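# Shelve three desk items onto their matching low shelves

## Task

Take all three objects off the desk and set each one on the top surface of the low shelf that already holds objects of the same kind. The robot must not tip over or be left leaning. An object only counts if it stays in place on its own once the robot lets go.

## Robot and tools

ROBOT. A wheeled base with a lifting column carrying a head and two six-joint arms (left, right), each ending in a two-finger gripper. Shoulder height S = 0.90 m + column_m. Folded, the robot is 0.73 m long, 0.62 m wide, S + 0.43 m tall, and its front sits 0.40 m ahead of the column. The base can drive straight and spin in place but cannot move sideways.

FRAMES. Base frame: origin on the floor under the column, between the drive wheels; x forward, y left, z up. left_hand and right_hand are reported in this frame; each is the point where the fingers meet (fingertips 8 mm farther). The hand's z axis runs along the fingers, its y axis along the opening. The odometry frame is the base frame as it was when the scene began; base_odometry counts wheel turns only, so slipping shows up as travel. Heading is positive to the left, range -3.142 to 3.142.

TOOLS.
execute_actions: "actions" is a list holding one action or none (empty list = just report state and images). An action may contain:
- "base": exactly one key. translate_m is a relative drive distance in metres from where the base stands, forward positive, -3 to 3. rotate_rad is a relative turn in radians, counter-clockwise (left) positive, -3.2 to 3.2. A move needing over 8.667 s at its top speed is refused.
- "joints": a single flat object, keyed by joint name, covering both arms, column and head; every value is an absolute target, not an offset. column_m 0 to 0.8 m; head_tilt_rad -0.61 to 1.308 (positive tilts down); for each side X = left or right: X_joint1_rad -2.879 to 2.879, X_joint2_rad 0 to 3.141, X_joint3_rad 0 to 3.019, X_joint4_rad -1.692 to 1.57, X_joint5_rad -1.57 to 1.57 (positive swings the hand to the robot's right), X_joint6_rad -2.094 to 2.094 (hand roll, positive clockwise viewed from behind), X_gripper_m 0 to 0.093 (fingertip gap in metres, 0 closed). Omitted joints may keep driving toward older targets.
- "speeds": lower top speeds for this action only: translate_m 0.05 to 0.8 m/s, rotate_rad 0.1 to 1 rad/s. It does not slow the arms.
"cameras": list of cam_head_left, cam_head_right, cam_left_wrist, cam_right_wrist, nav_camera or "all"; null/omitted gives all, [] none. Unknown keys or out-of-range numbers reject the whole call with no motion. One action lasts at most 15 s.
wait: seconds 0 to 10; nothing new is commanded, returns state and images.
zoom_image: camera name plus region [x0, y0, x1, y1] in pixels of that camera's latest full image, origin top-left, no larger than 504 by 504.
read_manual: section "licences" (default); only licence text.
finished_scene: scene integer; ends the current scene irreversibly and reports success.

ARM GEOMETRY. With left_joint1_rad -1.57 (or right_joint1_rad 1.57) and joints 5, 6 at 0, the arm swings in a vertical plane straight ahead, 0.23 m beside the column. Let a = j2 - 0.35, b = 1.05 + j2 - j3, c = b - j4 (c = 1.57 means fingers pointing down). Hand is about 0.12 + 0.39 sin a + 0.38 cos b + 0.25 cos c m ahead and S + 0.39 cos a - 0.38 sin b - 0.25 sin c m high. Example: j2, j3, j4 = 0.93, 0.78, 0.14 gives 0.60 m ahead, 0.25 m under S. Real hands sit up to ~5 cm lower and nearer the column (up to ~12 cm under heavy or far loads); trust the reported hand position. Reach is ~1 m from the shoulder. For floor level, extend the arm fingers-down 0.45-0.5 m ahead at column_m 0.3, then lower the column. Below 0.4 m height the housing blocks hands closer than 0.45 m. Fingers-down carrying: up to 2 kg out to 0.6 m ahead; 1 kg to 0.8 m; heavy loads with flat fingers sag. Small target changes (under ~0.03 rad, 0.08 for joints 2-3) may not move a joint; approach contacts in ~0.05 rad steps.

GRIPPER. Fingers are 7 cm long; command an opening smaller than the object to grasp (then off_target is normal). An opening staying 0.002 m or more above the target means something is held.

RESULT LINES. base_status and joint_status per motion: done; off_target (stopped short, may still push); contact_stop (base stalled or column hit something; base: back up 0.05 m before retrying or turning; column: must rise 0.2 m before descending again); time_out; not_followed with "joint command not followed" and a cause (safety check blocking arm-to-arm or arm-to-body closeness: move those joints back 0.05 rad or move the other arm); limit_stop_at_motor_heat. on_its_own describes uncommanded behaviour; "held at" is a target, not a position. motor_effort lists left_wheel/right_wheel in percent, peak in brackets. turned_by_wheels vs turned_by_imu differing by over ~4% and 0.05 rad means a collision or slip. base_tilt in degrees (forward, right). wheel_motors_off = 1 means overload cut the wheels for 2 s. MOTOR HOT at 85 °C; OVER-TEMPERATURE FAULT at 100 °C drops that arm.

CAMERAS. Head cameras look ahead, tilted down by head_tilt_rad. Wrist cameras look along the fingers; the closed fingertips end at the image centre. nav_camera is on the base front 0.23 m up.

AVOID. Arms striking or pressing each other (can end the run); arms pushing against obstacles for long (overheating; relieve by re-sending reported joint positions); dropped or knocked objects; table tops between 0.30 m up and 0.26 m below S, which slide over the housing into the column; tipping the base; an arm moving with column_m under 0.3.

Each tool is called after ">>>" by a JSON object that holds its "fn" and its "kwargs".

## Session

>>> {"fn": "execute_actions", "kwargs": {"actions": []}}

Scene clock: 0.00 s.
Joint torques (N m, as the arm reports them, + toward a larger angle): no reading
base_odometry: x=+0.000 y=+0.000 heading=+0.000 (m, m, rad; odometry frame)
turned_by_wheels: +0.000 (rad since the last result)
turned_by_imu: +0.000 (rad since the last result)
base_tilt: forward=-0.3 right=+0.8 (deg)
base_status: not commanded
joint_positions: column_m=+0.553 head_tilt_rad=+0.891 left_joint1_rad=-1.572 left_joint2_rad=+0.902 left_joint3_rad=+0.390 left_joint4_rad=-0.912 left_joint5_rad=-0.023 left_joint6_rad=-0.039 left_gripper_m=+0.094 right_joint1_rad=+1.572 right_joint2_rad=+0.910 right_joint3_rad=+0.422 right_joint4_rad=-0.977 right_joint5_rad=-0.004 right_joint6_rad=-0.001 right_gripper_m=+0.094
joint_status: not commanded
wheel_motors_off: 0
motor_effort: left_wheel=+3 right_wheel=+4 (%)
left_hand: x=+0.1389 y=+0.2283 z=+1.2476 quat_wxyz=(+0.435, +0.012, -0.900, -0.019) (m; base frame)
right_hand: x=+0.1444 y=-0.2245 z=+1.2542 quat_wxyz=(+0.453, +0.000, -0.891, -0.002) (m; base frame)
pictures: cam_head_left, cam_head_right, cam_left_wrist, cam_right_wrist, nav_camera
Images, in order (width x height): cam_head_left 672x504, cam_head_right 672x504, cam_left_wrist 504x504, cam_right_wrist 504x504, nav_camera 672x504.

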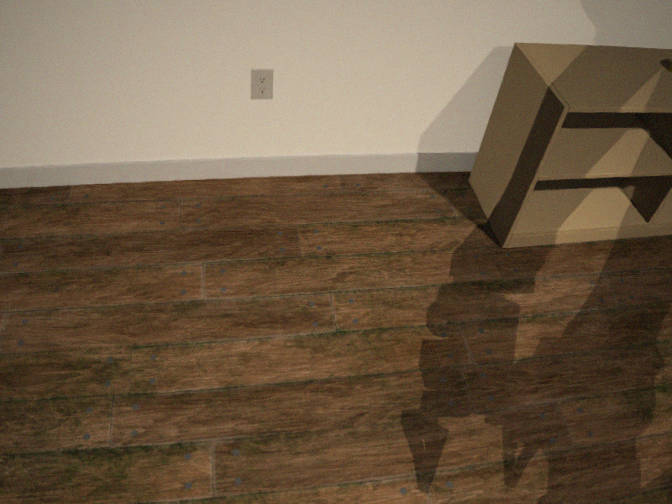

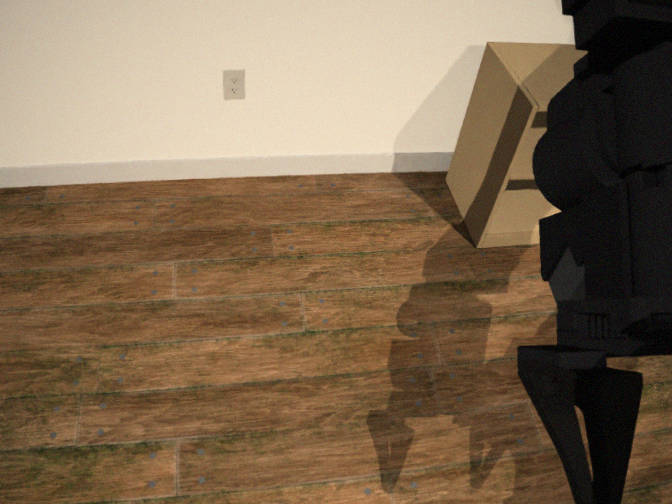

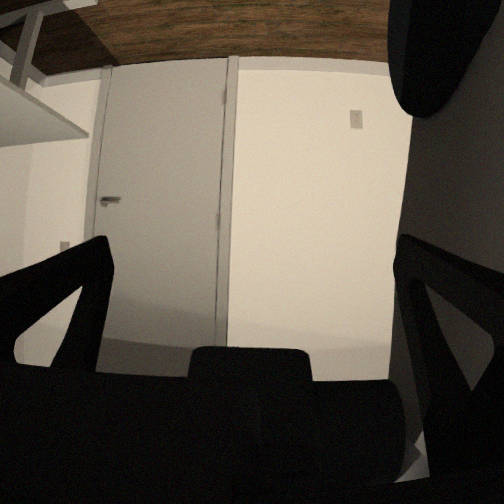

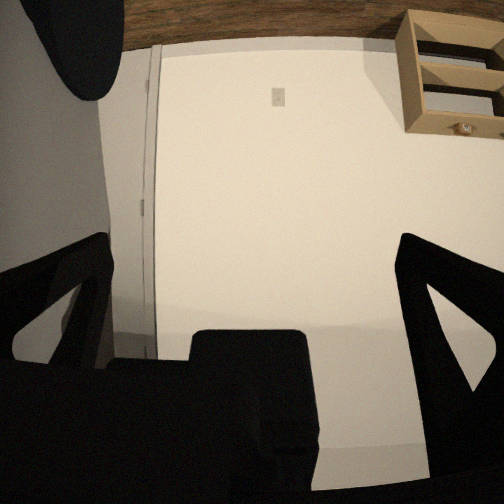

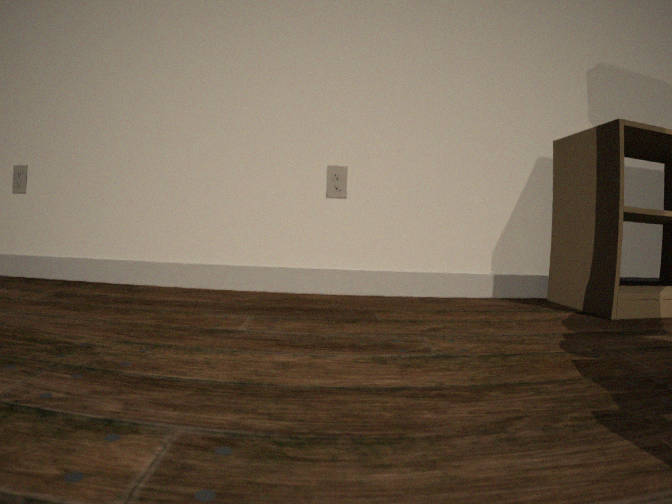

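>>> {"fn": "execute_actions", "kwargs": {"actions": [{"base": {"rotate_rad": -0.9}, "joints": {"head_tilt_rad": 0.5}}], "cameras": ["cam_head_left", "cam_head_right", "nav_camera", "cam_left_wrist", "cam_right_wrist"]}}

Scene clock: 6.20 s.
Joint torques (N m, as the arm reports them, + toward a larger angle): left_arm=[-0.86 -6.64 -0.96 -1.23  0.   -0.1 ] | right_arm=[ 0.43 -8.46 -0.8  -1.28  0.02 -0.1 ]
base_odometry: x=+0.000 y=+0.000 heading=-0.899 (m, m, rad; odometry frame)
turned_by_wheels: -0.899 (rad since the last result)
turned_by_imu: -0.893 (rad since the last result)
base_tilt: forward=-0.3 right=+0.7 (deg)
base_status: done
joint_positions: column_m=+0.553 head_tilt_rad=+0.518 left_joint1_rad=-1.572 left_joint2_rad=+0.902 left_joint3_rad=+0.390 left_joint4_rad=-0.912 left_joint5_rad=-0.023 left_joint6_rad=-0.039 left_gripper_m=+0.094 right_joint1_rad=+1.572 right_joint2_rad=+0.910 right_joint3_rad=+0.422 right_joint4_rad=-0.977 right_joint5_rad=-0.004 right_joint6_rad=-0.001 right_gripper_m=+0.094
joint_status: all done
wheel_motors_off: 0
motor_effort: left_wheel=+5(44) right_wheel=-6(42) (%)
left_hand: x=+0.1389 y=+0.2283 z=+1.2476 quat_wxyz=(+0.435, +0.012, -0.900, -0.019) (m; base frame)
right_hand: x=+0.1444 y=-0.2245 z=+1.2542 quat_wxyz=(+0.453, +0.000, -0.891, -0.002) (m; base frame)
pictures: cam_head_left, cam_head_right, cam_left_wrist, cam_right_wrist, nav_camera
camera_calibration (this result's frames):
cam_head_left: T_world_to_cam=[[-0.113546, -0.991839, 0.0579943, -0.0281112], [-0.467079, 0.00176977, -0.884214, 1.37281], [0.876895, -0.127486, -0.463468, 0.602033], [0, 0, 0, 1]] pos_world=[0.110098, 0.0464397, 1.49451]
cam_head_right: T_world_to_cam=[[-0.0804503, -0.994976, 0.059589, -0.124379], [-0.468658, -0.0150038, -0.883252, 1.36794], [0.879709, -0.0989848, -0.465097, 0.600354], [0, 0, 0, 1]] pos_world=[0.102953, -0.0438043, 1.49487]
Images, in order (width x height): cam_head_left 672x504, cam_head_right 672x504, cam_left_wrist 504x504, cam_right_wrist 504x504, nav_camera 672x504.

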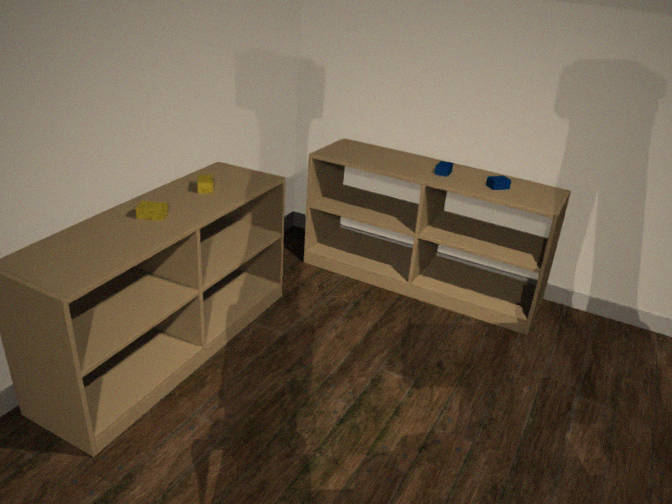

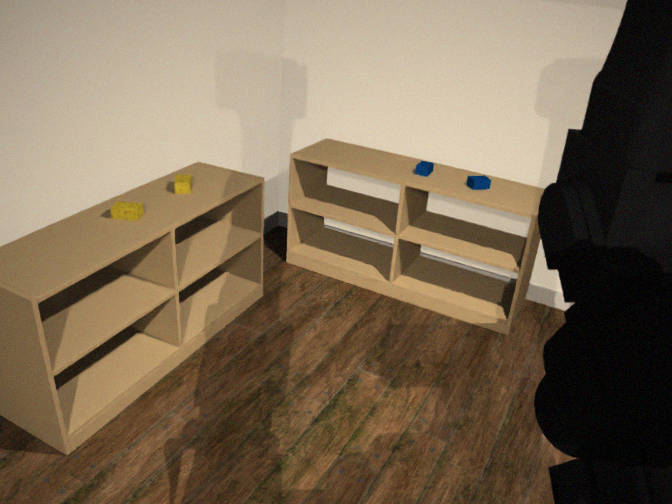

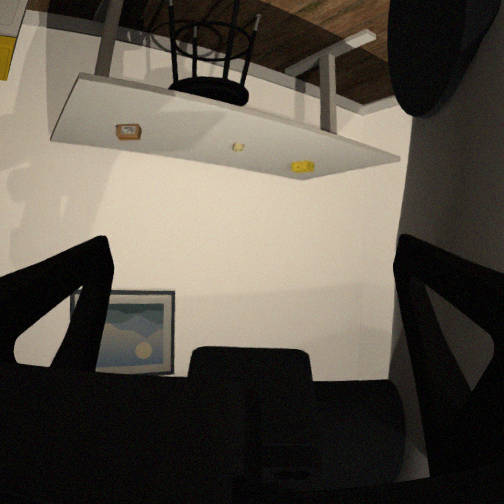

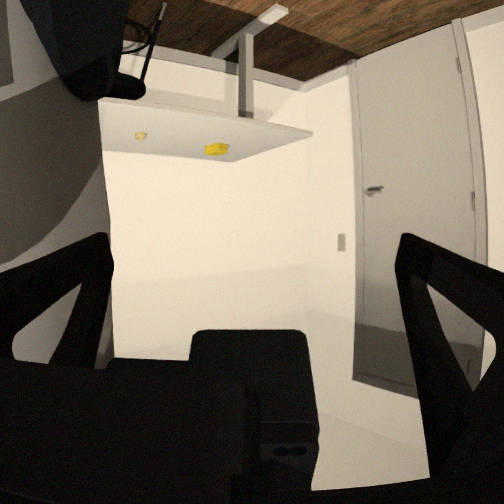

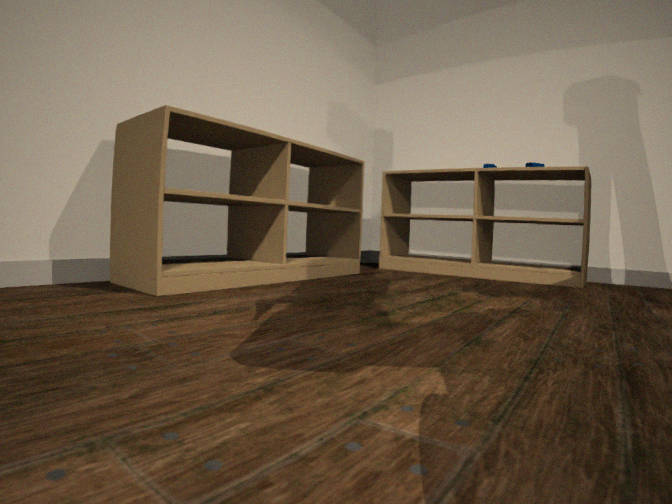

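>>> {"fn": "zoom_image", "kwargs": {"camera": "cam_head_left", "region": [110, 160, 250, 240]}}

>>> {"fn": "zoom_image", "kwargs": {"camera": "cam_head_left", "region": [410, 145, 540, 205]}}

>>> {"fn": "zoom_image", "kwargs": {"camera": "cam_left_wrist", "region": [90, 100, 350, 200]}}

Region (110, 160, 250, 240) of cam_head_left's 672x504 image, scaled by 3.600, with more detail than that image has; it fills the top 288 rows of this view, and the rest is white.

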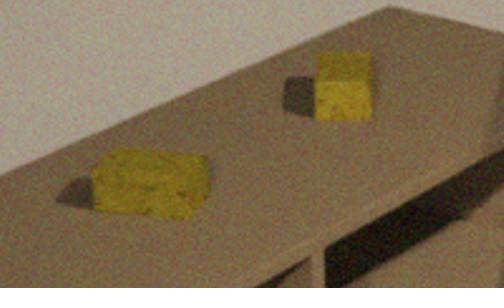

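Region (410, 145, 540, 205) of cam_head_left's 672x504 image, scaled by 3.877, with more detail than that image has; it fills the top 233 rows of this view, and the rest is white.

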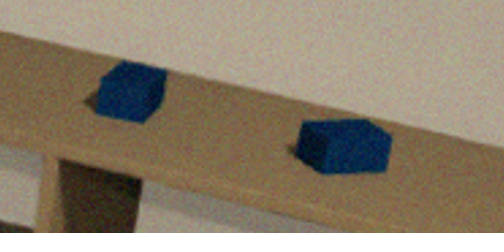

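Region (90, 100, 350, 200) of cam_left_wrist's 504x504 image, scaled by 1.938, with more detail than that image has; it fills the top 194 rows of this view, and the rest is white.

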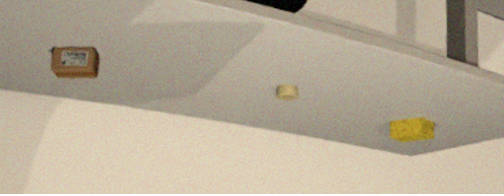

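>>> {"fn": "execute_actions", "kwargs": {"actions": [{"base": {"rotate_rad": -1.25}}], "cameras": ["cam_head_left", "nav_camera", "cam_left_wrist", "cam_right_wrist"]}}

Scene clock: 16.27 s.
Joint torques (N m, as the arm reports them, + toward a larger angle): left_arm=[ 0.   -6.79 -1.05 -1.06 -0.03 -0.1 ] | right_arm=[ 0.48 -8.5  -0.76 -1.22  0.01 -0.09]
base_odometry: x=+0.000 y=+0.000 heading=-2.147 (m, m, rad; odometry frame)
turned_by_wheels: -1.249 (rad since the last result)
turned_by_imu: -1.248 (rad since the last result)
base_tilt: forward=-0.3 right=+0.7 (deg)
base_status: done
joint_positions: column_m=+0.553 head_tilt_rad=+0.518 left_joint1_rad=-1.572 left_joint2_rad=+0.902 left_joint3_rad=+0.390 left_joint4_rad=-0.912 left_joint5_rad=-0.023 left_joint6_rad=-0.039 left_gripper_m=+0.094 right_joint1_rad=+1.572 right_joint2_rad=+0.910 right_joint3_rad=+0.422 right_joint4_rad=-0.977 right_joint5_rad=-0.004 right_joint6_rad=-0.001 right_gripper_m=+0.094
joint_status: not commanded
wheel_motors_off: 0
motor_effort: left_wheel=+5(25) right_wheel=-5(29) (%)
left_hand: x=+0.1389 y=+0.2283 z=+1.2476 quat_wxyz=(+0.435, +0.012, -0.900, -0.019) (m; base frame)
right_hand: x=+0.1444 y=-0.2245 z=+1.2542 quat_wxyz=(+0.453, +0.000, -0.891, -0.002) (m; base frame)
pictures: cam_head_left, cam_left_wrist, cam_right_wrist, nav_camera
camera_calibration (this result's frames):
cam_head_left: T_world_to_cam=[[-0.113546, -0.991839, 0.0579931, -0.0281094], [-0.46707, 0.00176977, -0.884219, 1.37282], [0.8769, -0.127486, -0.463459, 0.602019], [0, 0, 0, 1]] pos_world=[0.110099, 0.0464397, 1.49451]
Images, in order (width x height): cam_head_left 672x504, cam_left_wrist 504x504, cam_right_wrist 504x504, nav_camera 672x504.

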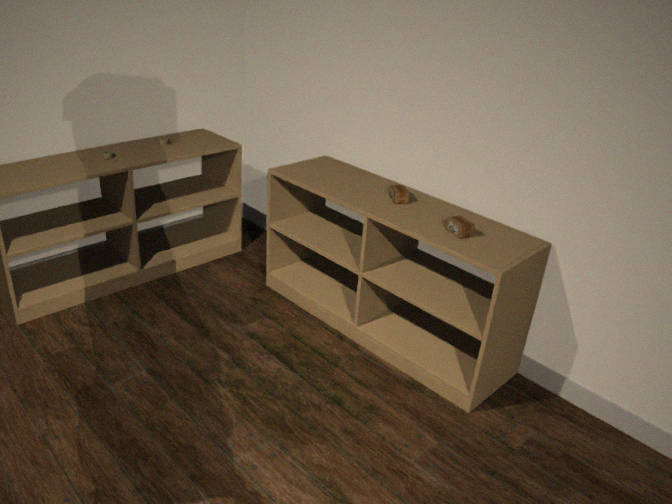

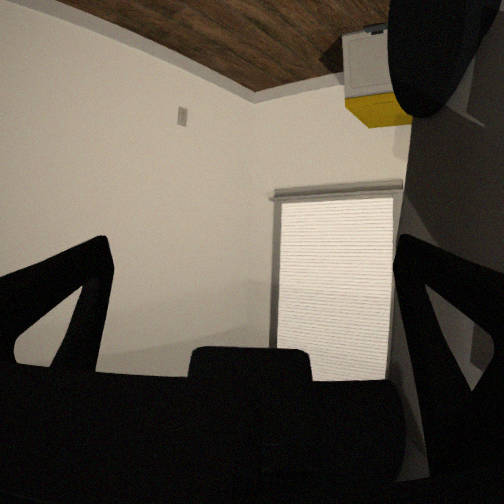

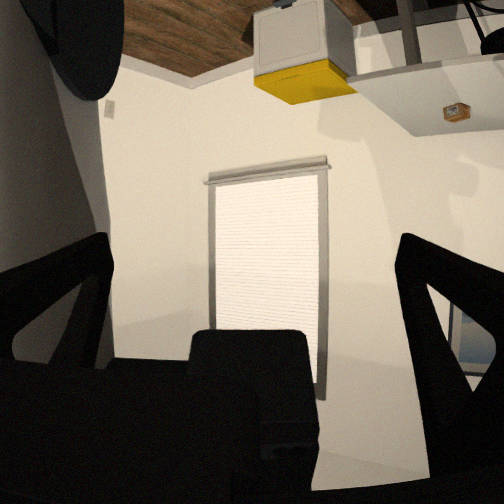

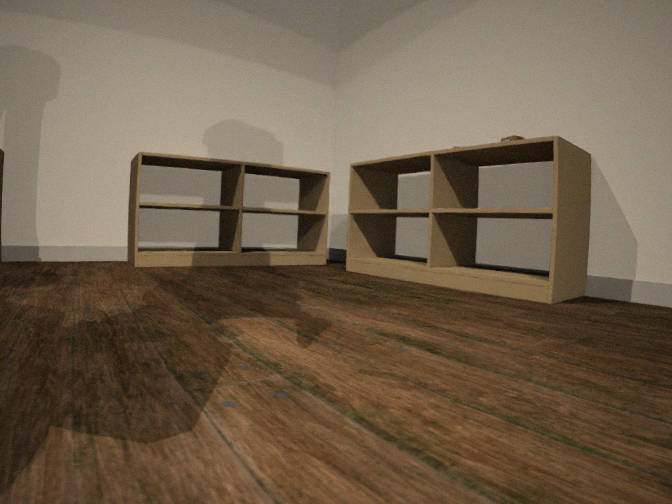

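>>> {"fn": "zoom_image", "kwargs": {"camera": "cam_head_left", "region": [80, 125, 200, 175]}}

>>> {"fn": "zoom_image", "kwargs": {"camera": "cam_head_left", "region": [370, 170, 500, 250]}}

Region (80, 125, 200, 175) of cam_head_left's 672x504 image, scaled by 4.200, with more detail than that image has; it fills the top 210 rows of this view, and the rest is white.

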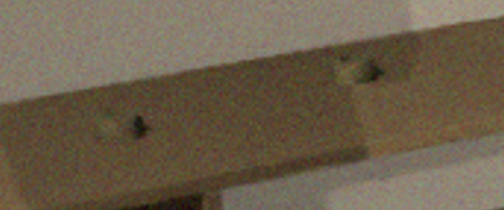

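Region (370, 170, 500, 250) of cam_head_left's 672x504 image, scaled by 3.877, with more detail than that image has; it fills the top 310 rows of this view, and the rest is white.

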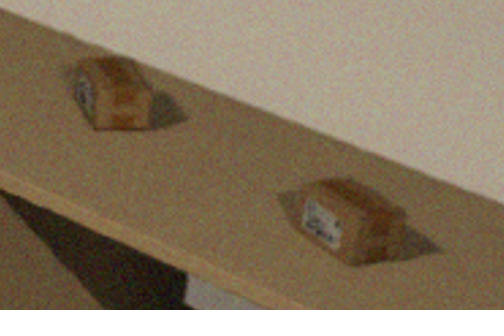

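>>> {"fn": "execute_actions", "kwargs": {"actions": [{"base": {"rotate_rad": -1.98}}], "cameras": ["cam_head_left", "cam_head_right", "nav_camera"]}}

Scene clock: 45.30 s.
Joint torques (N m, as the arm reports them, + toward a larger angle): left_arm=[-0.49 -7.13 -1.21 -1.25  0.03 -0.07] | right_arm=[ 0.36 -7.64 -0.61 -1.34  0.04 -0.09]
base_odometry: x=+0.000 y=+0.000 heading=+2.157 (m, m, rad; odometry frame)
turned_by_wheels: -1.979 (rad since the last result)
turned_by_imu: -1.979 (rad since the last result)
base_tilt: forward=-0.3 right=+0.7 (deg)
base_status: done
joint_positions: column_m=+0.553 head_tilt_rad=+0.518 left_joint1_rad=-1.572 left_joint2_rad=+0.902 left_joint3_rad=+0.390 left_joint4_rad=-0.912 left_joint5_rad=-0.023 left_joint6_rad=-0.039 left_gripper_m=+0.094 right_joint1_rad=+1.572 right_joint2_rad=+0.910 right_joint3_rad=+0.422 right_joint4_rad=-0.977 right_joint5_rad=-0.004 right_joint6_rad=-0.001 right_gripper_m=+0.094
joint_status: not commanded
wheel_motors_off: 0
motor_effort: left_wheel=+6(25) right_wheel=-6(28) (%)
left_hand: x=+0.1389 y=+0.2283 z=+1.2476 quat_wxyz=(+0.435, +0.012, -0.900, -0.019) (m; base frame)
right_hand: x=+0.1444 y=-0.2245 z=+1.2542 quat_wxyz=(+0.453, +0.000, -0.891, -0.002) (m; base frame)
pictures: cam_head_left, cam_head_right, nav_camera
camera_calibration (this result's frames):
cam_head_left: T_world_to_cam=[[-0.113547, -0.991839, 0.0579918, -0.0281073], [-0.467059, 0.00176977, -0.884224, 1.37282], [0.876905, -0.127486, -0.463448, 0.602003], [0, 0, 0, 1]] pos_world=[0.110099, 0.0464397, 1.49451]
cam_head_right: T_world_to_cam=[[-0.0804516, -0.994976, 0.0595873, -0.124377], [-0.468639, -0.0150038, -0.883262, 1.36795], [0.879719, -0.0989848, -0.465077, 0.600323], [0, 0, 0, 1]] pos_world=[0.102954, -0.0438043, 1.49487]
Images, in order (width x height): cam_head_left 672x504, cam_head_right 672x504, nav_camera 672x504.

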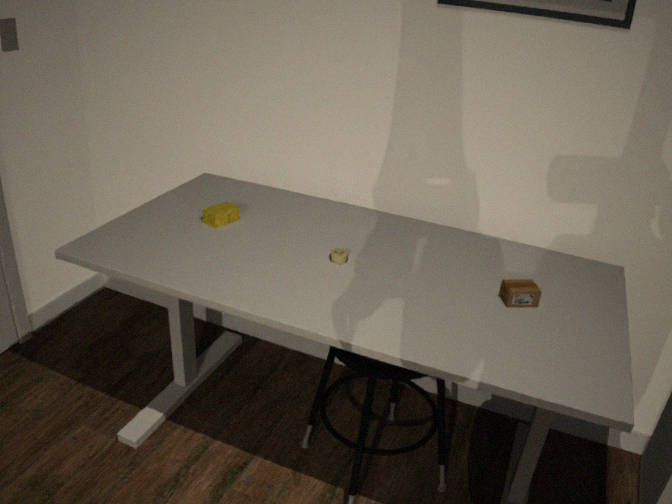

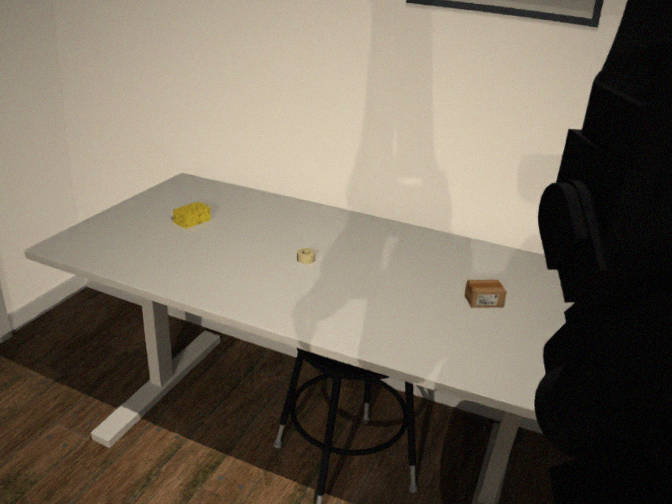

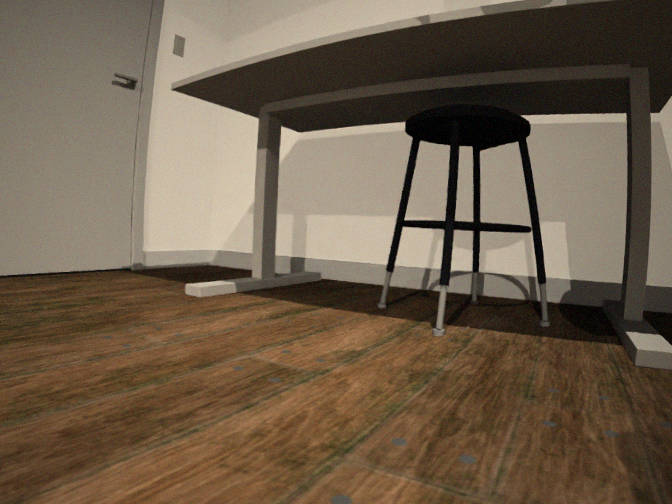

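>>> {"fn": "execute_actions", "kwargs": {"actions": [{"base": {"translate_m": 0.78}, "joints": {"column_m": 0.32, "head_tilt_rad": 0.6}}], "cameras": ["cam_head_left", "nav_camera"]}}

Scene clock: 113.53 s.
Joint torques (N m, as the arm reports them, + toward a larger angle): left_arm=[-0.8  -6.23 -1.17 -1.26  0.02 -0.08] | right_arm=[ 0.86 -8.63 -0.77 -1.28  0.06 -0.06]
base_odometry: x=-0.431 y=+0.650 heading=+2.157 (m, m, rad; odometry frame)
turned_by_wheels: +0.000 (rad since the last result)
turned_by_imu: +0.000 (rad since the last result)
base_tilt: forward=-0.4 right=+0.8 (deg)
base_status: done
joint_positions: column_m=+0.320 head_tilt_rad=+0.604 left_joint1_rad=-1.572 left_joint2_rad=+0.902 left_joint3_rad=+0.391 left_joint4_rad=-0.912 left_joint5_rad=-0.023 left_joint6_rad=-0.039 left_gripper_m=+0.094 right_joint1_rad=+1.572 right_joint2_rad=+0.909 right_joint3_rad=+0.423 right_joint4_rad=-0.977 right_joint5_rad=-0.004 right_joint6_rad=-0.001 right_gripper_m=+0.094
joint_status: all done
wheel_motors_off: 0
motor_effort: left_wheel=-1(51) right_wheel=+1(53) (%)
left_hand: x=+0.1391 y=+0.2283 z=+1.0145 quat_wxyz=(+0.434, +0.012, -0.900, -0.019) (m; base frame)
right_hand: x=+0.1449 y=-0.2245 z=+1.0210 quat_wxyz=(+0.453, +0.000, -0.892, -0.002) (m; base frame)
pictures: cam_head_left, nav_camera
camera_calibration (this result's frames):
cam_head_left: T_world_to_cam=[[-0.108176, -0.991839, 0.0674831, -0.0272566], [-0.540915, 0.00176977, -0.841076, 1.11409], [0.834092, -0.127486, -0.536691, 0.591792], [0, 0, 0, 1]] pos_world=[0.10607, 0.0464397, 1.25648]
Images, in order (width x height): cam_head_left 672x504, nav_camera 672x504.

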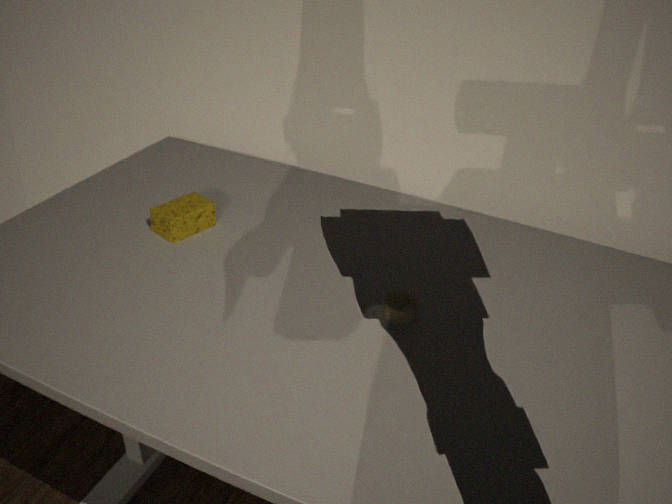

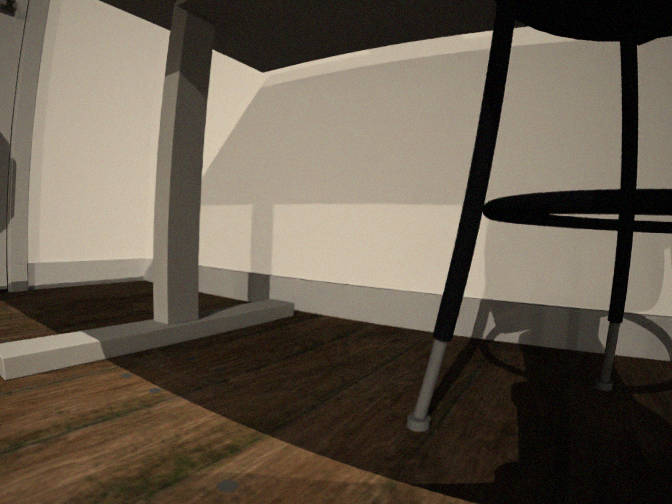

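>>> {"fn": "execute_actions", "kwargs": {"actions": [{"base": {"rotate_rad": -0.52}, "joints": {"head_tilt_rad": 0.68, "left_joint1_rad": -1.535, "left_joint2_rad": 1.5, "left_joint3_rad": 1.87, "left_joint4_rad": -0.88, "left_joint5_rad": 0, "left_joint6_rad": 0, "right_joint1_rad": 1.535, "right_joint2_rad": 1.545, "right_joint3_rad": 1.97, "right_joint4_rad": -0.94, "right_joint5_rad": 0, "right_joint6_rad": 0}}]}}

Scene clock: 145.60 s.
Joint torques (N m, as the arm reports them, + toward a larger angle): left_arm=[ -0.39 -25.74   7.32   0.68   0.06  -0.05] | right_arm=[ -0.11 -21.62   8.71   0.18   0.16  -0.04]
base_odometry: x=-0.431 y=+0.650 heading=+1.638 (m, m, rad; odometry frame)
turned_by_wheels: -0.519 (rad since the last result)
turned_by_imu: -0.513 (rad since the last result)
base_tilt: forward=-0.4 right=+0.7 (deg)
base_status: done
joint_positions: column_m=+0.320 head_tilt_rad=+0.683 left_joint1_rad=-1.533 left_joint2_rad=+1.509 left_joint3_rad=+1.844 left_joint4_rad=-0.880 left_joint5_rad=-0.001 left_joint6_rad=-0.006 left_gripper_m=+0.094 right_joint1_rad=+1.534 right_joint2_rad=+1.539 right_joint3_rad=+1.954 right_joint4_rad=-0.941 right_joint5_rad=-0.002 right_joint6_rad=-0.001 right_gripper_m=+0.094
joint_status: all done
wheel_motors_off: 0
motor_effort: left_wheel=+4(45) right_wheel=-6(52) (%)
left_hand: x=+0.7610 y=+0.2489 z=+0.8802 quat_wxyz=(+0.010, +0.013, -1.000, -0.017) (m; base frame)
right_hand: x=+0.7886 y=-0.2488 z=+0.8927 quat_wxyz=(+0.002, -0.009, -1.000, +0.015) (m; base frame)
pictures: cam_head_left, cam_head_right, cam_left_wrist, cam_right_wrist, nav_camera
camera_calibration (this result's frames):
cam_head_left: T_world_to_cam=[[-0.102515, -0.991839, 0.0758062, -0.0384099], [-0.605577, 0.00176977, -0.795785, 1.05817], [0.789156, -0.127486, -0.600816, 0.677788], [0, 0, 0, 1]] pos_world=[0.101986, 0.0464397, 1.25222]
cam_head_right: T_world_to_cam=[[-0.0696055, -0.994976, 0.0719595, -0.12719], [-0.606977, -0.0150038, -0.794577, 1.0532], [0.791665, -0.0989848, -0.602884, 0.676317], [0, 0, 0, 1]] pos_world=[0.0949957, -0.0438043, 1.25374]
cam_left_wrist: T_world_to_cam=[[0.0267314, -0.9992, -0.0297304, 0.251901], [-0.79977, -0.0392196, 0.599024, 0.0944694], [-0.599711, 0.00776476, -0.800179, 1.28391], [0, 0, 0, 1]] pos_world=[0.838792, 0.245435, 0.978254]
cam_right_wrist: T_world_to_cam=[[-0.00856303, -0.99967, 0.0242006, -0.268361], [-0.796038, 0.0214617, 0.604866, 0.0895688], [-0.605186, -0.0140851, -0.79596, 1.30432], [0, 0, 0, 1]] pos_world=[0.85836, -0.251824, 0.990507]
Images, in order (width x height): cam_head_left 672x504, cam_head_right 672x504, cam_left_wrist 504x504, cam_right_wrist 504x504, nav_camera 672x504.

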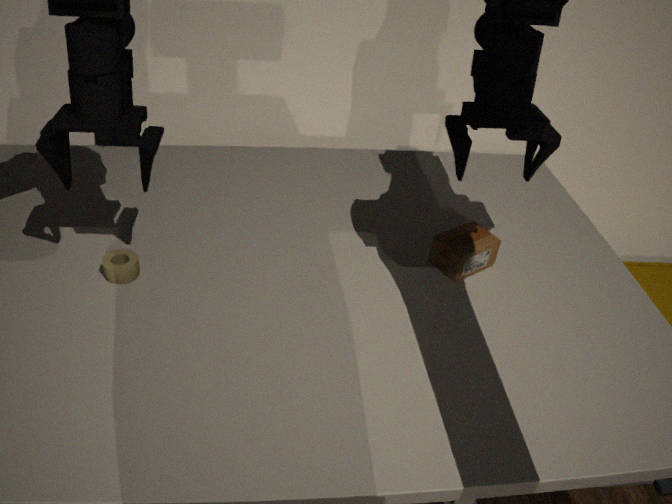

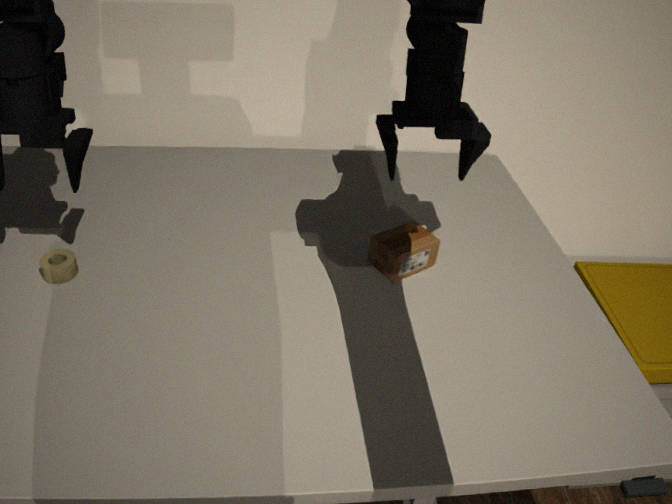

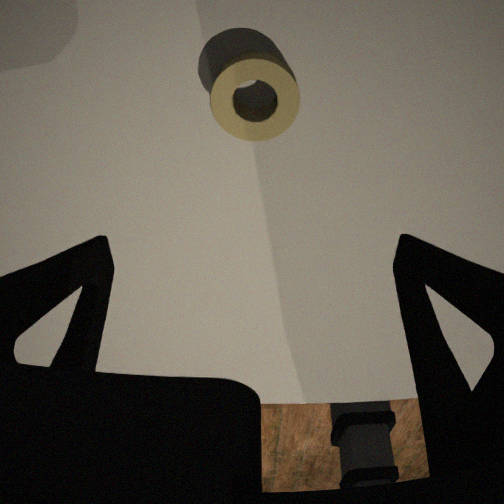

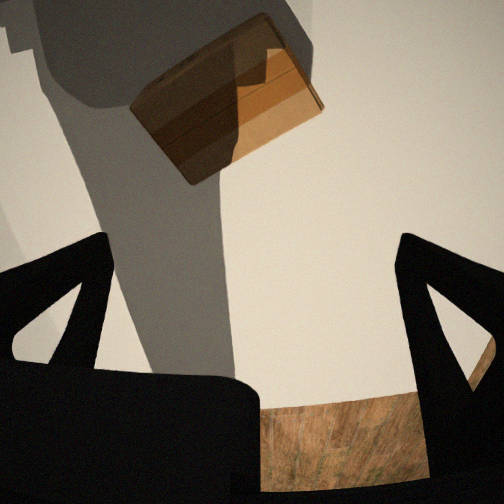

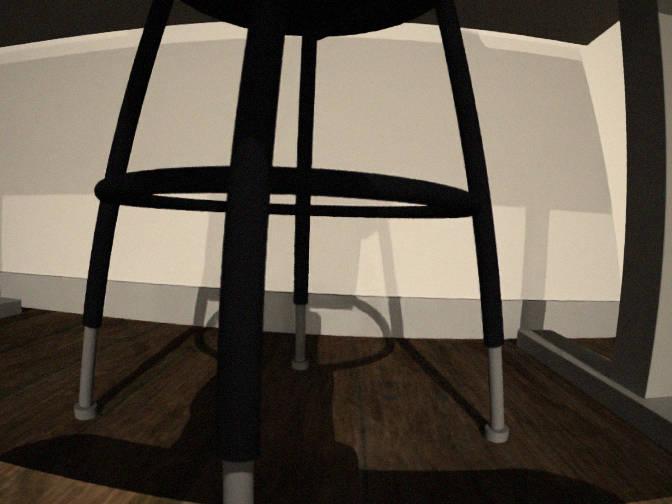

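>>> {"fn": "execute_actions", "kwargs": {"actions": [{"base": {"translate_m": 0.012}, "joints": {"column_m": 0.215, "right_joint6_rad": 1.03, "head_tilt_rad": 0.6}}], "cameras": ["cam_head_left", "cam_left_wrist", "cam_right_wrist"]}}

Scene clock: 194.97 s.
Joint torques (N m, as the arm reports them, + toward a larger angle): left_arm=[  0.13 -25.53   7.18   0.67   0.02  -0.09] | right_arm=[ -0.08 -21.29   8.88   0.03   0.26   0.07]
base_odometry: x=-0.432 y=+0.662 heading=+1.638 (m, m, rad; odometry frame)
turned_by_wheels: +0.000 (rad since the last result)
turned_by_imu: +0.002 (rad since the last result)
base_tilt: forward=-0.3 right=+0.7 (deg)
base_status: done
joint_positions: column_m=+0.215 head_tilt_rad=+0.617 left_joint1_rad=-1.533 left_joint2_rad=+1.509 left_joint3_rad=+1.845 left_joint4_rad=-0.880 left_joint5_rad=-0.001 left_joint6_rad=-0.006 left_gripper_m=+0.094 right_joint1_rad=+1.534 right_joint2_rad=+1.539 right_joint3_rad=+1.954 right_joint4_rad=-0.941 right_joint5_rad=-0.002 right_joint6_rad=+1.016 right_gripper_m=+0.094
joint_status: all done
wheel_motors_off: 0
motor_effort: left_wheel=+6(49) right_wheel=+2(38) (%)
left_hand: x=+0.7614 y=+0.2489 z=+0.7754 quat_wxyz=(+0.010, +0.013, -1.000, -0.017) (m; base frame)
right_hand: x=+0.7887 y=-0.2488 z=+0.7877 quat_wxyz=(-0.006, -0.495, -0.869, +0.014) (m; base frame)
pictures: cam_head_left, cam_left_wrist, cam_right_wrist
camera_calibration (this result's frames):
cam_head_left: T_world_to_cam=[[-0.107256, -0.991839, 0.0689351, -0.021961], [-0.552202, 0.00176977, -0.833708, 1.0175], [0.826782, -0.127486, -0.547885, 0.549252], [0, 0, 0, 1]] pos_world=[0.105397, 0.0464397, 1.15074]
cam_left_wrist: T_world_to_cam=[[0.026729, -0.999201, -0.0297245, 0.248773], [-0.800228, -0.0392082, 0.598413, 0.158355], [-0.5991, 0.00779142, -0.800636, 1.20017], [0, 0, 0, 1]] pos_world=[0.839095, 0.245432, 0.873534]
cam_right_wrist: T_world_to_cam=[[-0.855398, -0.517824, 0.0123157, 0.531335], [-0.414478, 0.698553, 0.583293, 0.0376425], [-0.310647, 0.493844, -0.812168, 1.12763], [0, 0, 0, 1]] pos_world=[0.820398, -0.308028, 0.887321]
Images, in order (width x height): cam_head_left 672x504, cam_left_wrist 504x504, cam_right_wrist 504x504.

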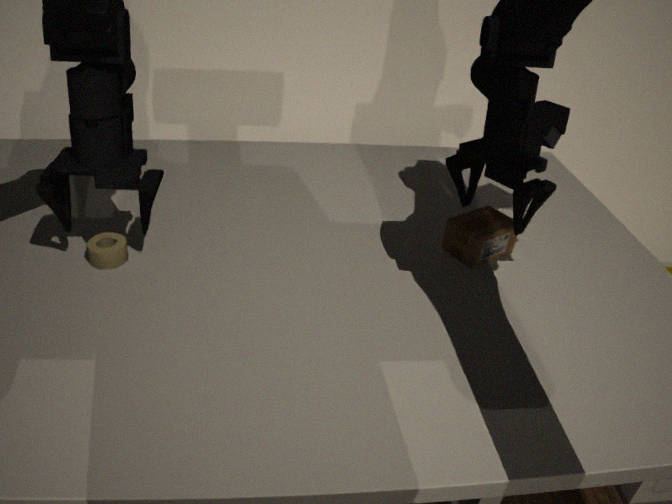

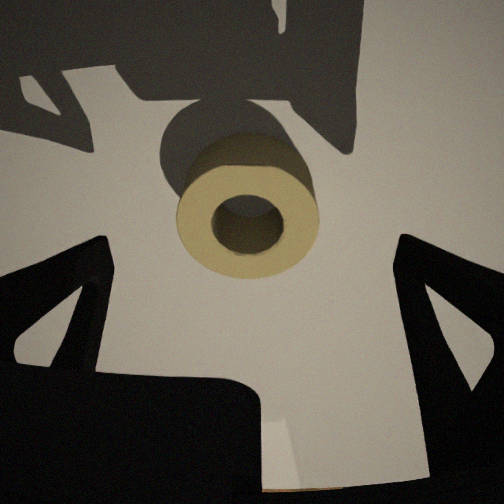

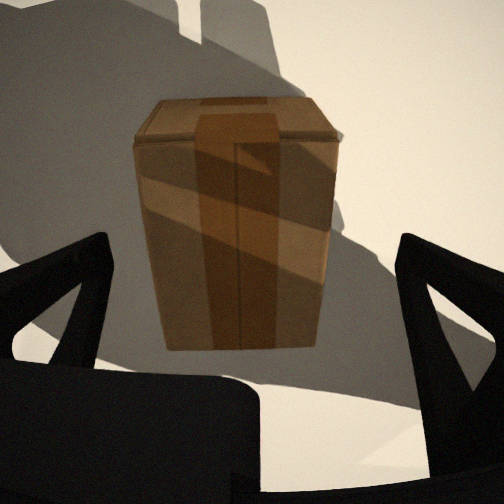

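>>> {"fn": "execute_actions", "kwargs": {"actions": [{"joints": {"column_m": 0.179}}], "cameras": ["cam_head_left", "cam_left_wrist", "cam_right_wrist"]}}

Scene clock: 216.93 s.
Joint torques (N m, as the arm reports them, + toward a larger angle): left_arm=[  0.49 -25.71   7.01   0.57   0.03  -0.06] | right_arm=[ -0.07 -21.52   8.65   0.21   0.25   0.05]
base_odometry: x=-0.432 y=+0.662 heading=+1.638 (m, m, rad; odometry frame)
turned_by_wheels: +0.000 (rad since the last result)
turned_by_imu: +0.001 (rad since the last result)
base_tilt: forward=-0.2 right=+0.7 (deg)
base_status: not commanded
joint_positions: column_m=+0.179 head_tilt_rad=+0.617 left_joint1_rad=-1.533 left_joint2_rad=+1.509 left_joint3_rad=+1.845 left_joint4_rad=-0.880 left_joint5_rad=-0.001 left_joint6_rad=-0.006 left_gripper_m=+0.094 right_joint1_rad=+1.534 right_joint2_rad=+1.539 right_joint3_rad=+1.954 right_joint4_rad=-0.941 right_joint5_rad=-0.002 right_joint6_rad=+1.016 right_gripper_m=+0.094
joint_status: all done
wheel_motors_off: 0
motor_effort: left_wheel=+6(6) right_wheel=+1(2) (%)
left_hand: x=+0.7614 y=+0.2489 z=+0.7395 quat_wxyz=(+0.010, +0.013, -1.000, -0.017) (m; base frame)
right_hand: x=+0.7887 y=-0.2488 z=+0.7517 quat_wxyz=(-0.006, -0.495, -0.869, +0.014) (m; base frame)
pictures: cam_head_left, cam_left_wrist, cam_right_wrist
camera_calibration (this result's frames):
cam_head_left: T_world_to_cam=[[-0.107263, -0.991839, 0.0689247, -0.0194672], [-0.552121, 0.00176977, -0.833762, 0.987546], [0.826835, -0.127486, -0.547805, 0.529435], [0, 0, 0, 1]] pos_world=[0.105402, 0.0464397, 1.11475]
cam_left_wrist: T_world_to_cam=[[0.026729, -0.999201, -0.0297245, 0.247703], [-0.800228, -0.0392082, 0.598413, 0.179895], [-0.5991, 0.00779142, -0.800636, 1.17135], [0, 0, 0, 1]] pos_world=[0.839095, 0.245432, 0.837539]
cam_right_wrist: T_world_to_cam=[[-0.855398, -0.517824, 0.0123157, 0.531778], [-0.414478, 0.698553, 0.583293, 0.0586384], [-0.310647, 0.493844, -0.812168, 1.09839], [0, 0, 0, 1]] pos_world=[0.820398, -0.308028, 0.851326]
Images, in order (width x height): cam_head_left 672x504, cam_left_wrist 504x504, cam_right_wrist 504x504.

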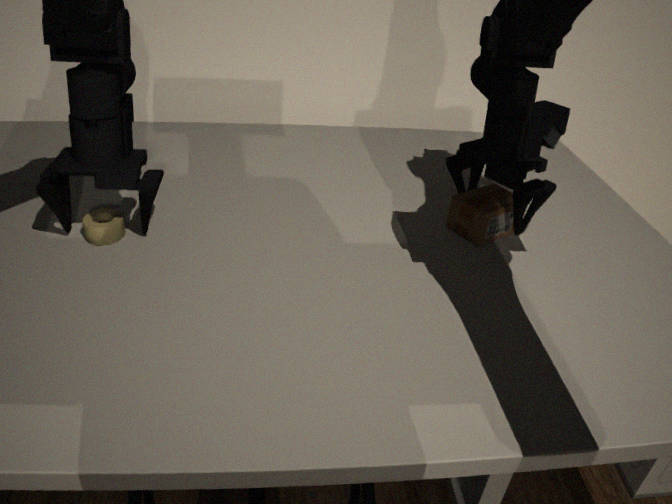

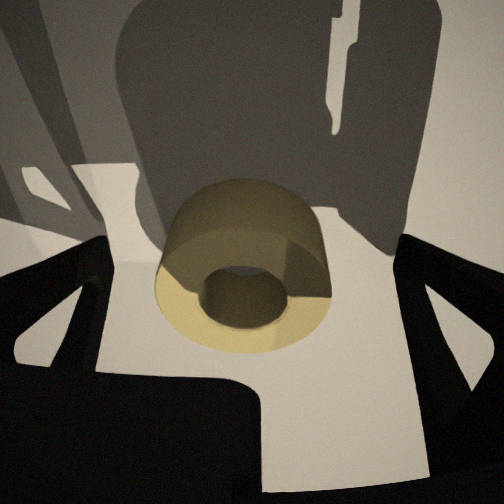

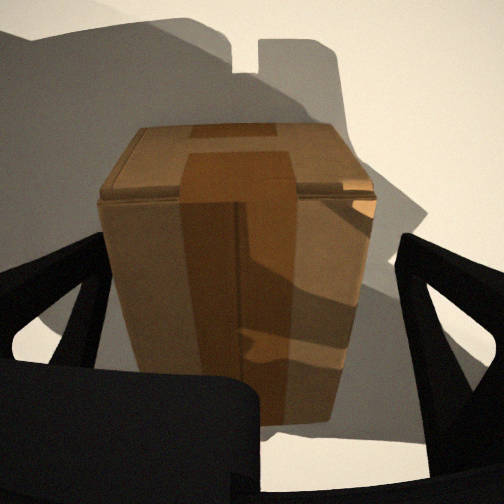

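Both hands are around their objects, so I'm closing the grippers.

>>> {"fn": "execute_actions", "kwargs": {"actions": [{"joints": {"left_gripper_m": 0.035, "right_gripper_m": 0.04}}], "cameras": ["cam_left_wrist", "cam_right_wrist"]}}

Scene clock: 220.33 s.
Joint torques (N m, as the arm reports them, + toward a larger angle): left_arm=[ -0.35 -25.3    7.2    0.73   0.01  -0.12] | right_arm=[ -0.36 -21.23   8.67   0.06   0.22   0.07]
base_odometry: x=-0.432 y=+0.662 heading=+1.638 (m, m, rad; odometry frame)
turned_by_wheels: +0.000 (rad since the last result)
turned_by_imu: +0.001 (rad since the last result)
base_tilt: forward=-0.3 right=+0.7 (deg)
base_status: not commanded
joint_positions: column_m=+0.179 head_tilt_rad=+0.617 left_joint1_rad=-1.533 left_joint2_rad=+1.509 left_joint3_rad=+1.845 left_joint4_rad=-0.880 left_joint5_rad=-0.001 left_joint6_rad=-0.006 left_gripper_m=+0.048 right_joint1_rad=+1.534 right_joint2_rad=+1.539 right_joint3_rad=+1.954 right_joint4_rad=-0.941 right_joint5_rad=-0.002 right_joint6_rad=+1.016 right_gripper_m=+0.059
joint_status: left_gripper_m off_target (ended at +0.048, target +0.035); right_gripper_m off_target (ended at +0.059, target +0.040)
wheel_motors_off: 0
motor_effort: left_wheel=+7(7) right_wheel=+1(2) (%)
left_hand: x=+0.7614 y=+0.2489 z=+0.7395 quat_wxyz=(+0.010, +0.013, -1.000, -0.017) (m; base frame)
right_hand: x=+0.7887 y=-0.2488 z=+0.7517 quat_wxyz=(-0.006, -0.495, -0.869, +0.014) (m; base frame)
pictures: cam_left_wrist, cam_right_wrist
camera_calibration (this result's frames):
cam_left_wrist: T_world_to_cam=[[0.026729, -0.999201, -0.0297245, 0.247703], [-0.800228, -0.0392082, 0.598413, 0.179895], [-0.5991, 0.00779142, -0.800636, 1.17135], [0, 0, 0, 1]] pos_world=[0.839095, 0.245432, 0.837539]
cam_right_wrist: T_world_to_cam=[[-0.855398, -0.51782, 0.0125193, 0.531591], [-0.414475, 0.698775, 0.58303, 0.0589332], [-0.310653, 0.493534, -0.812354, 1.09849], [0, 0, 0, 1]] pos_world=[0.820398, -0.308055, 0.85135]
Images, in order (width x height): cam_left_wrist 504x504, cam_right_wrist 504x504.

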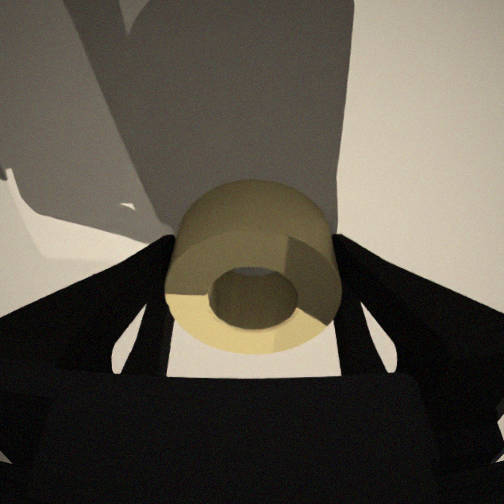

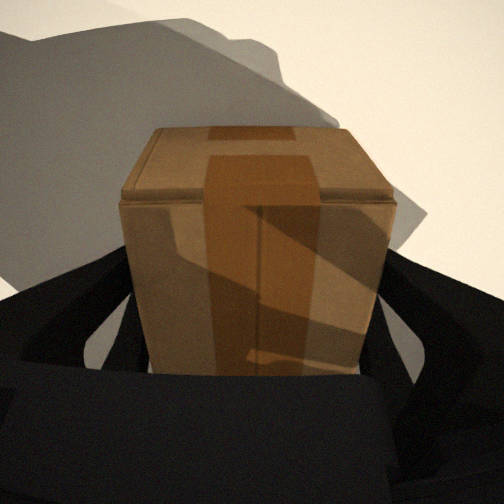

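>>> {"fn": "execute_actions", "kwargs": {"actions": [{"base": {"translate_m": -2.12}, "joints": {"column_m": 0.215, "head_tilt_rad": 0.45}}], "cameras": ["cam_head_left", "cam_left_wrist", "cam_right_wrist"]}}

Scene clock: 298.93 s.
Joint torques (N m, as the arm reports them, + toward a larger angle): left_arm=[ -0.04 -24.76   7.18   0.82   0.02  -0.07] | right_arm=[  0.07 -21.74   8.77   0.09   0.25   0.05]
base_odometry: x=-0.291 y=-1.454 heading=+1.637 (m, m, rad; odometry frame)
turned_by_wheels: -0.001 (rad since the last result)
turned_by_imu: +0.005 (rad since the last result)
base_tilt: forward=-0.3 right=+0.7 (deg)
base_status: done
joint_positions: column_m=+0.215 head_tilt_rad=+0.468 left_joint1_rad=-1.533 left_joint2_rad=+1.509 left_joint3_rad=+1.845 left_joint4_rad=-0.880 left_joint5_rad=-0.001 left_joint6_rad=-0.006 left_gripper_m=+0.048 right_joint1_rad=+1.534 right_joint2_rad=+1.540 right_joint3_rad=+1.954 right_joint4_rad=-0.941 right_joint5_rad=-0.002 right_joint6_rad=+1.017 right_gripper_m=+0.059
joint_status: all done
wheel_motors_off: 0
motor_effort: left_wheel=+0(46) right_wheel=+2(63) (%)
left_hand: x=+0.7614 y=+0.2489 z=+0.7753 quat_wxyz=(+0.010, +0.013, -1.000, -0.017) (m; base frame)
right_hand: x=+0.7886 y=-0.2489 z=+0.7871 quat_wxyz=(-0.006, -0.495, -0.869, +0.014) (m; base frame)
pictures: cam_head_left, cam_left_wrist, cam_right_wrist
camera_calibration (this result's frames):
cam_head_left: T_world_to_cam=[[-0.116326, -0.991839, 0.052193, -0.00139246], [-0.421882, 0.00176977, -0.906649, 1.09846], [0.899157, -0.127486, -0.418645, 0.390354], [0, 0, 0, 1]] pos_world=[0.112271, 0.0464397, 1.15941]
cam_left_wrist: T_world_to_cam=[[0.026729, -0.999201, -0.0297245, 0.248769], [-0.800228, -0.0392082, 0.598413, 0.158436], [-0.5991, 0.00779142, -0.800636, 1.20006], [0, 0, 0, 1]] pos_world=[0.839095, 0.245432, 0.873399]
cam_right_wrist: T_world_to_cam=[[-0.855597, -0.517484, 0.0128326, 0.531], [-0.413984, 0.698935, 0.583187, 0.0377943], [-0.310759, 0.493661, -0.812236, 1.12719], [0, 0, 0, 1]] pos_world=[0.820253, -0.308082, 0.88669]
Images, in order (width x height): cam_head_left 672x504, cam_left_wrist 504x504, cam_right_wrist 504x504.

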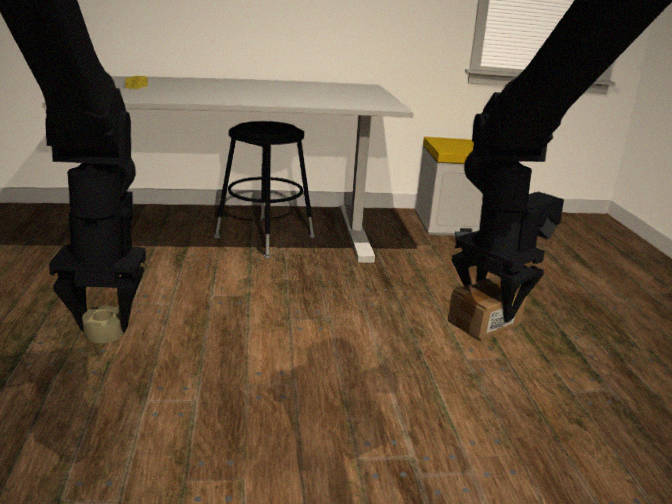

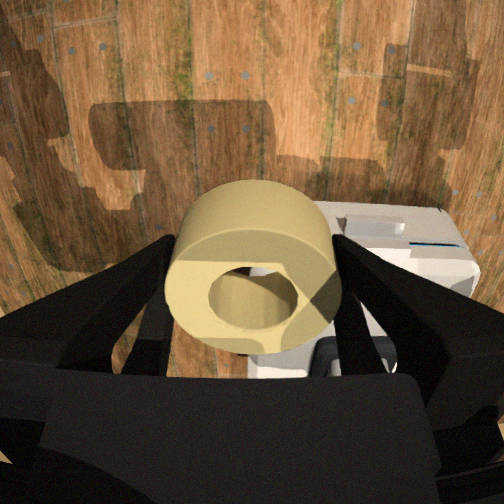

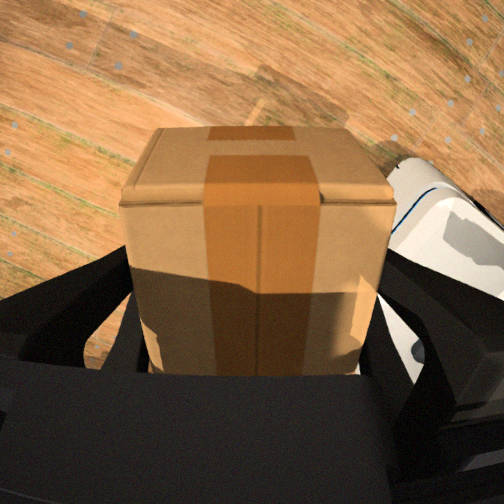

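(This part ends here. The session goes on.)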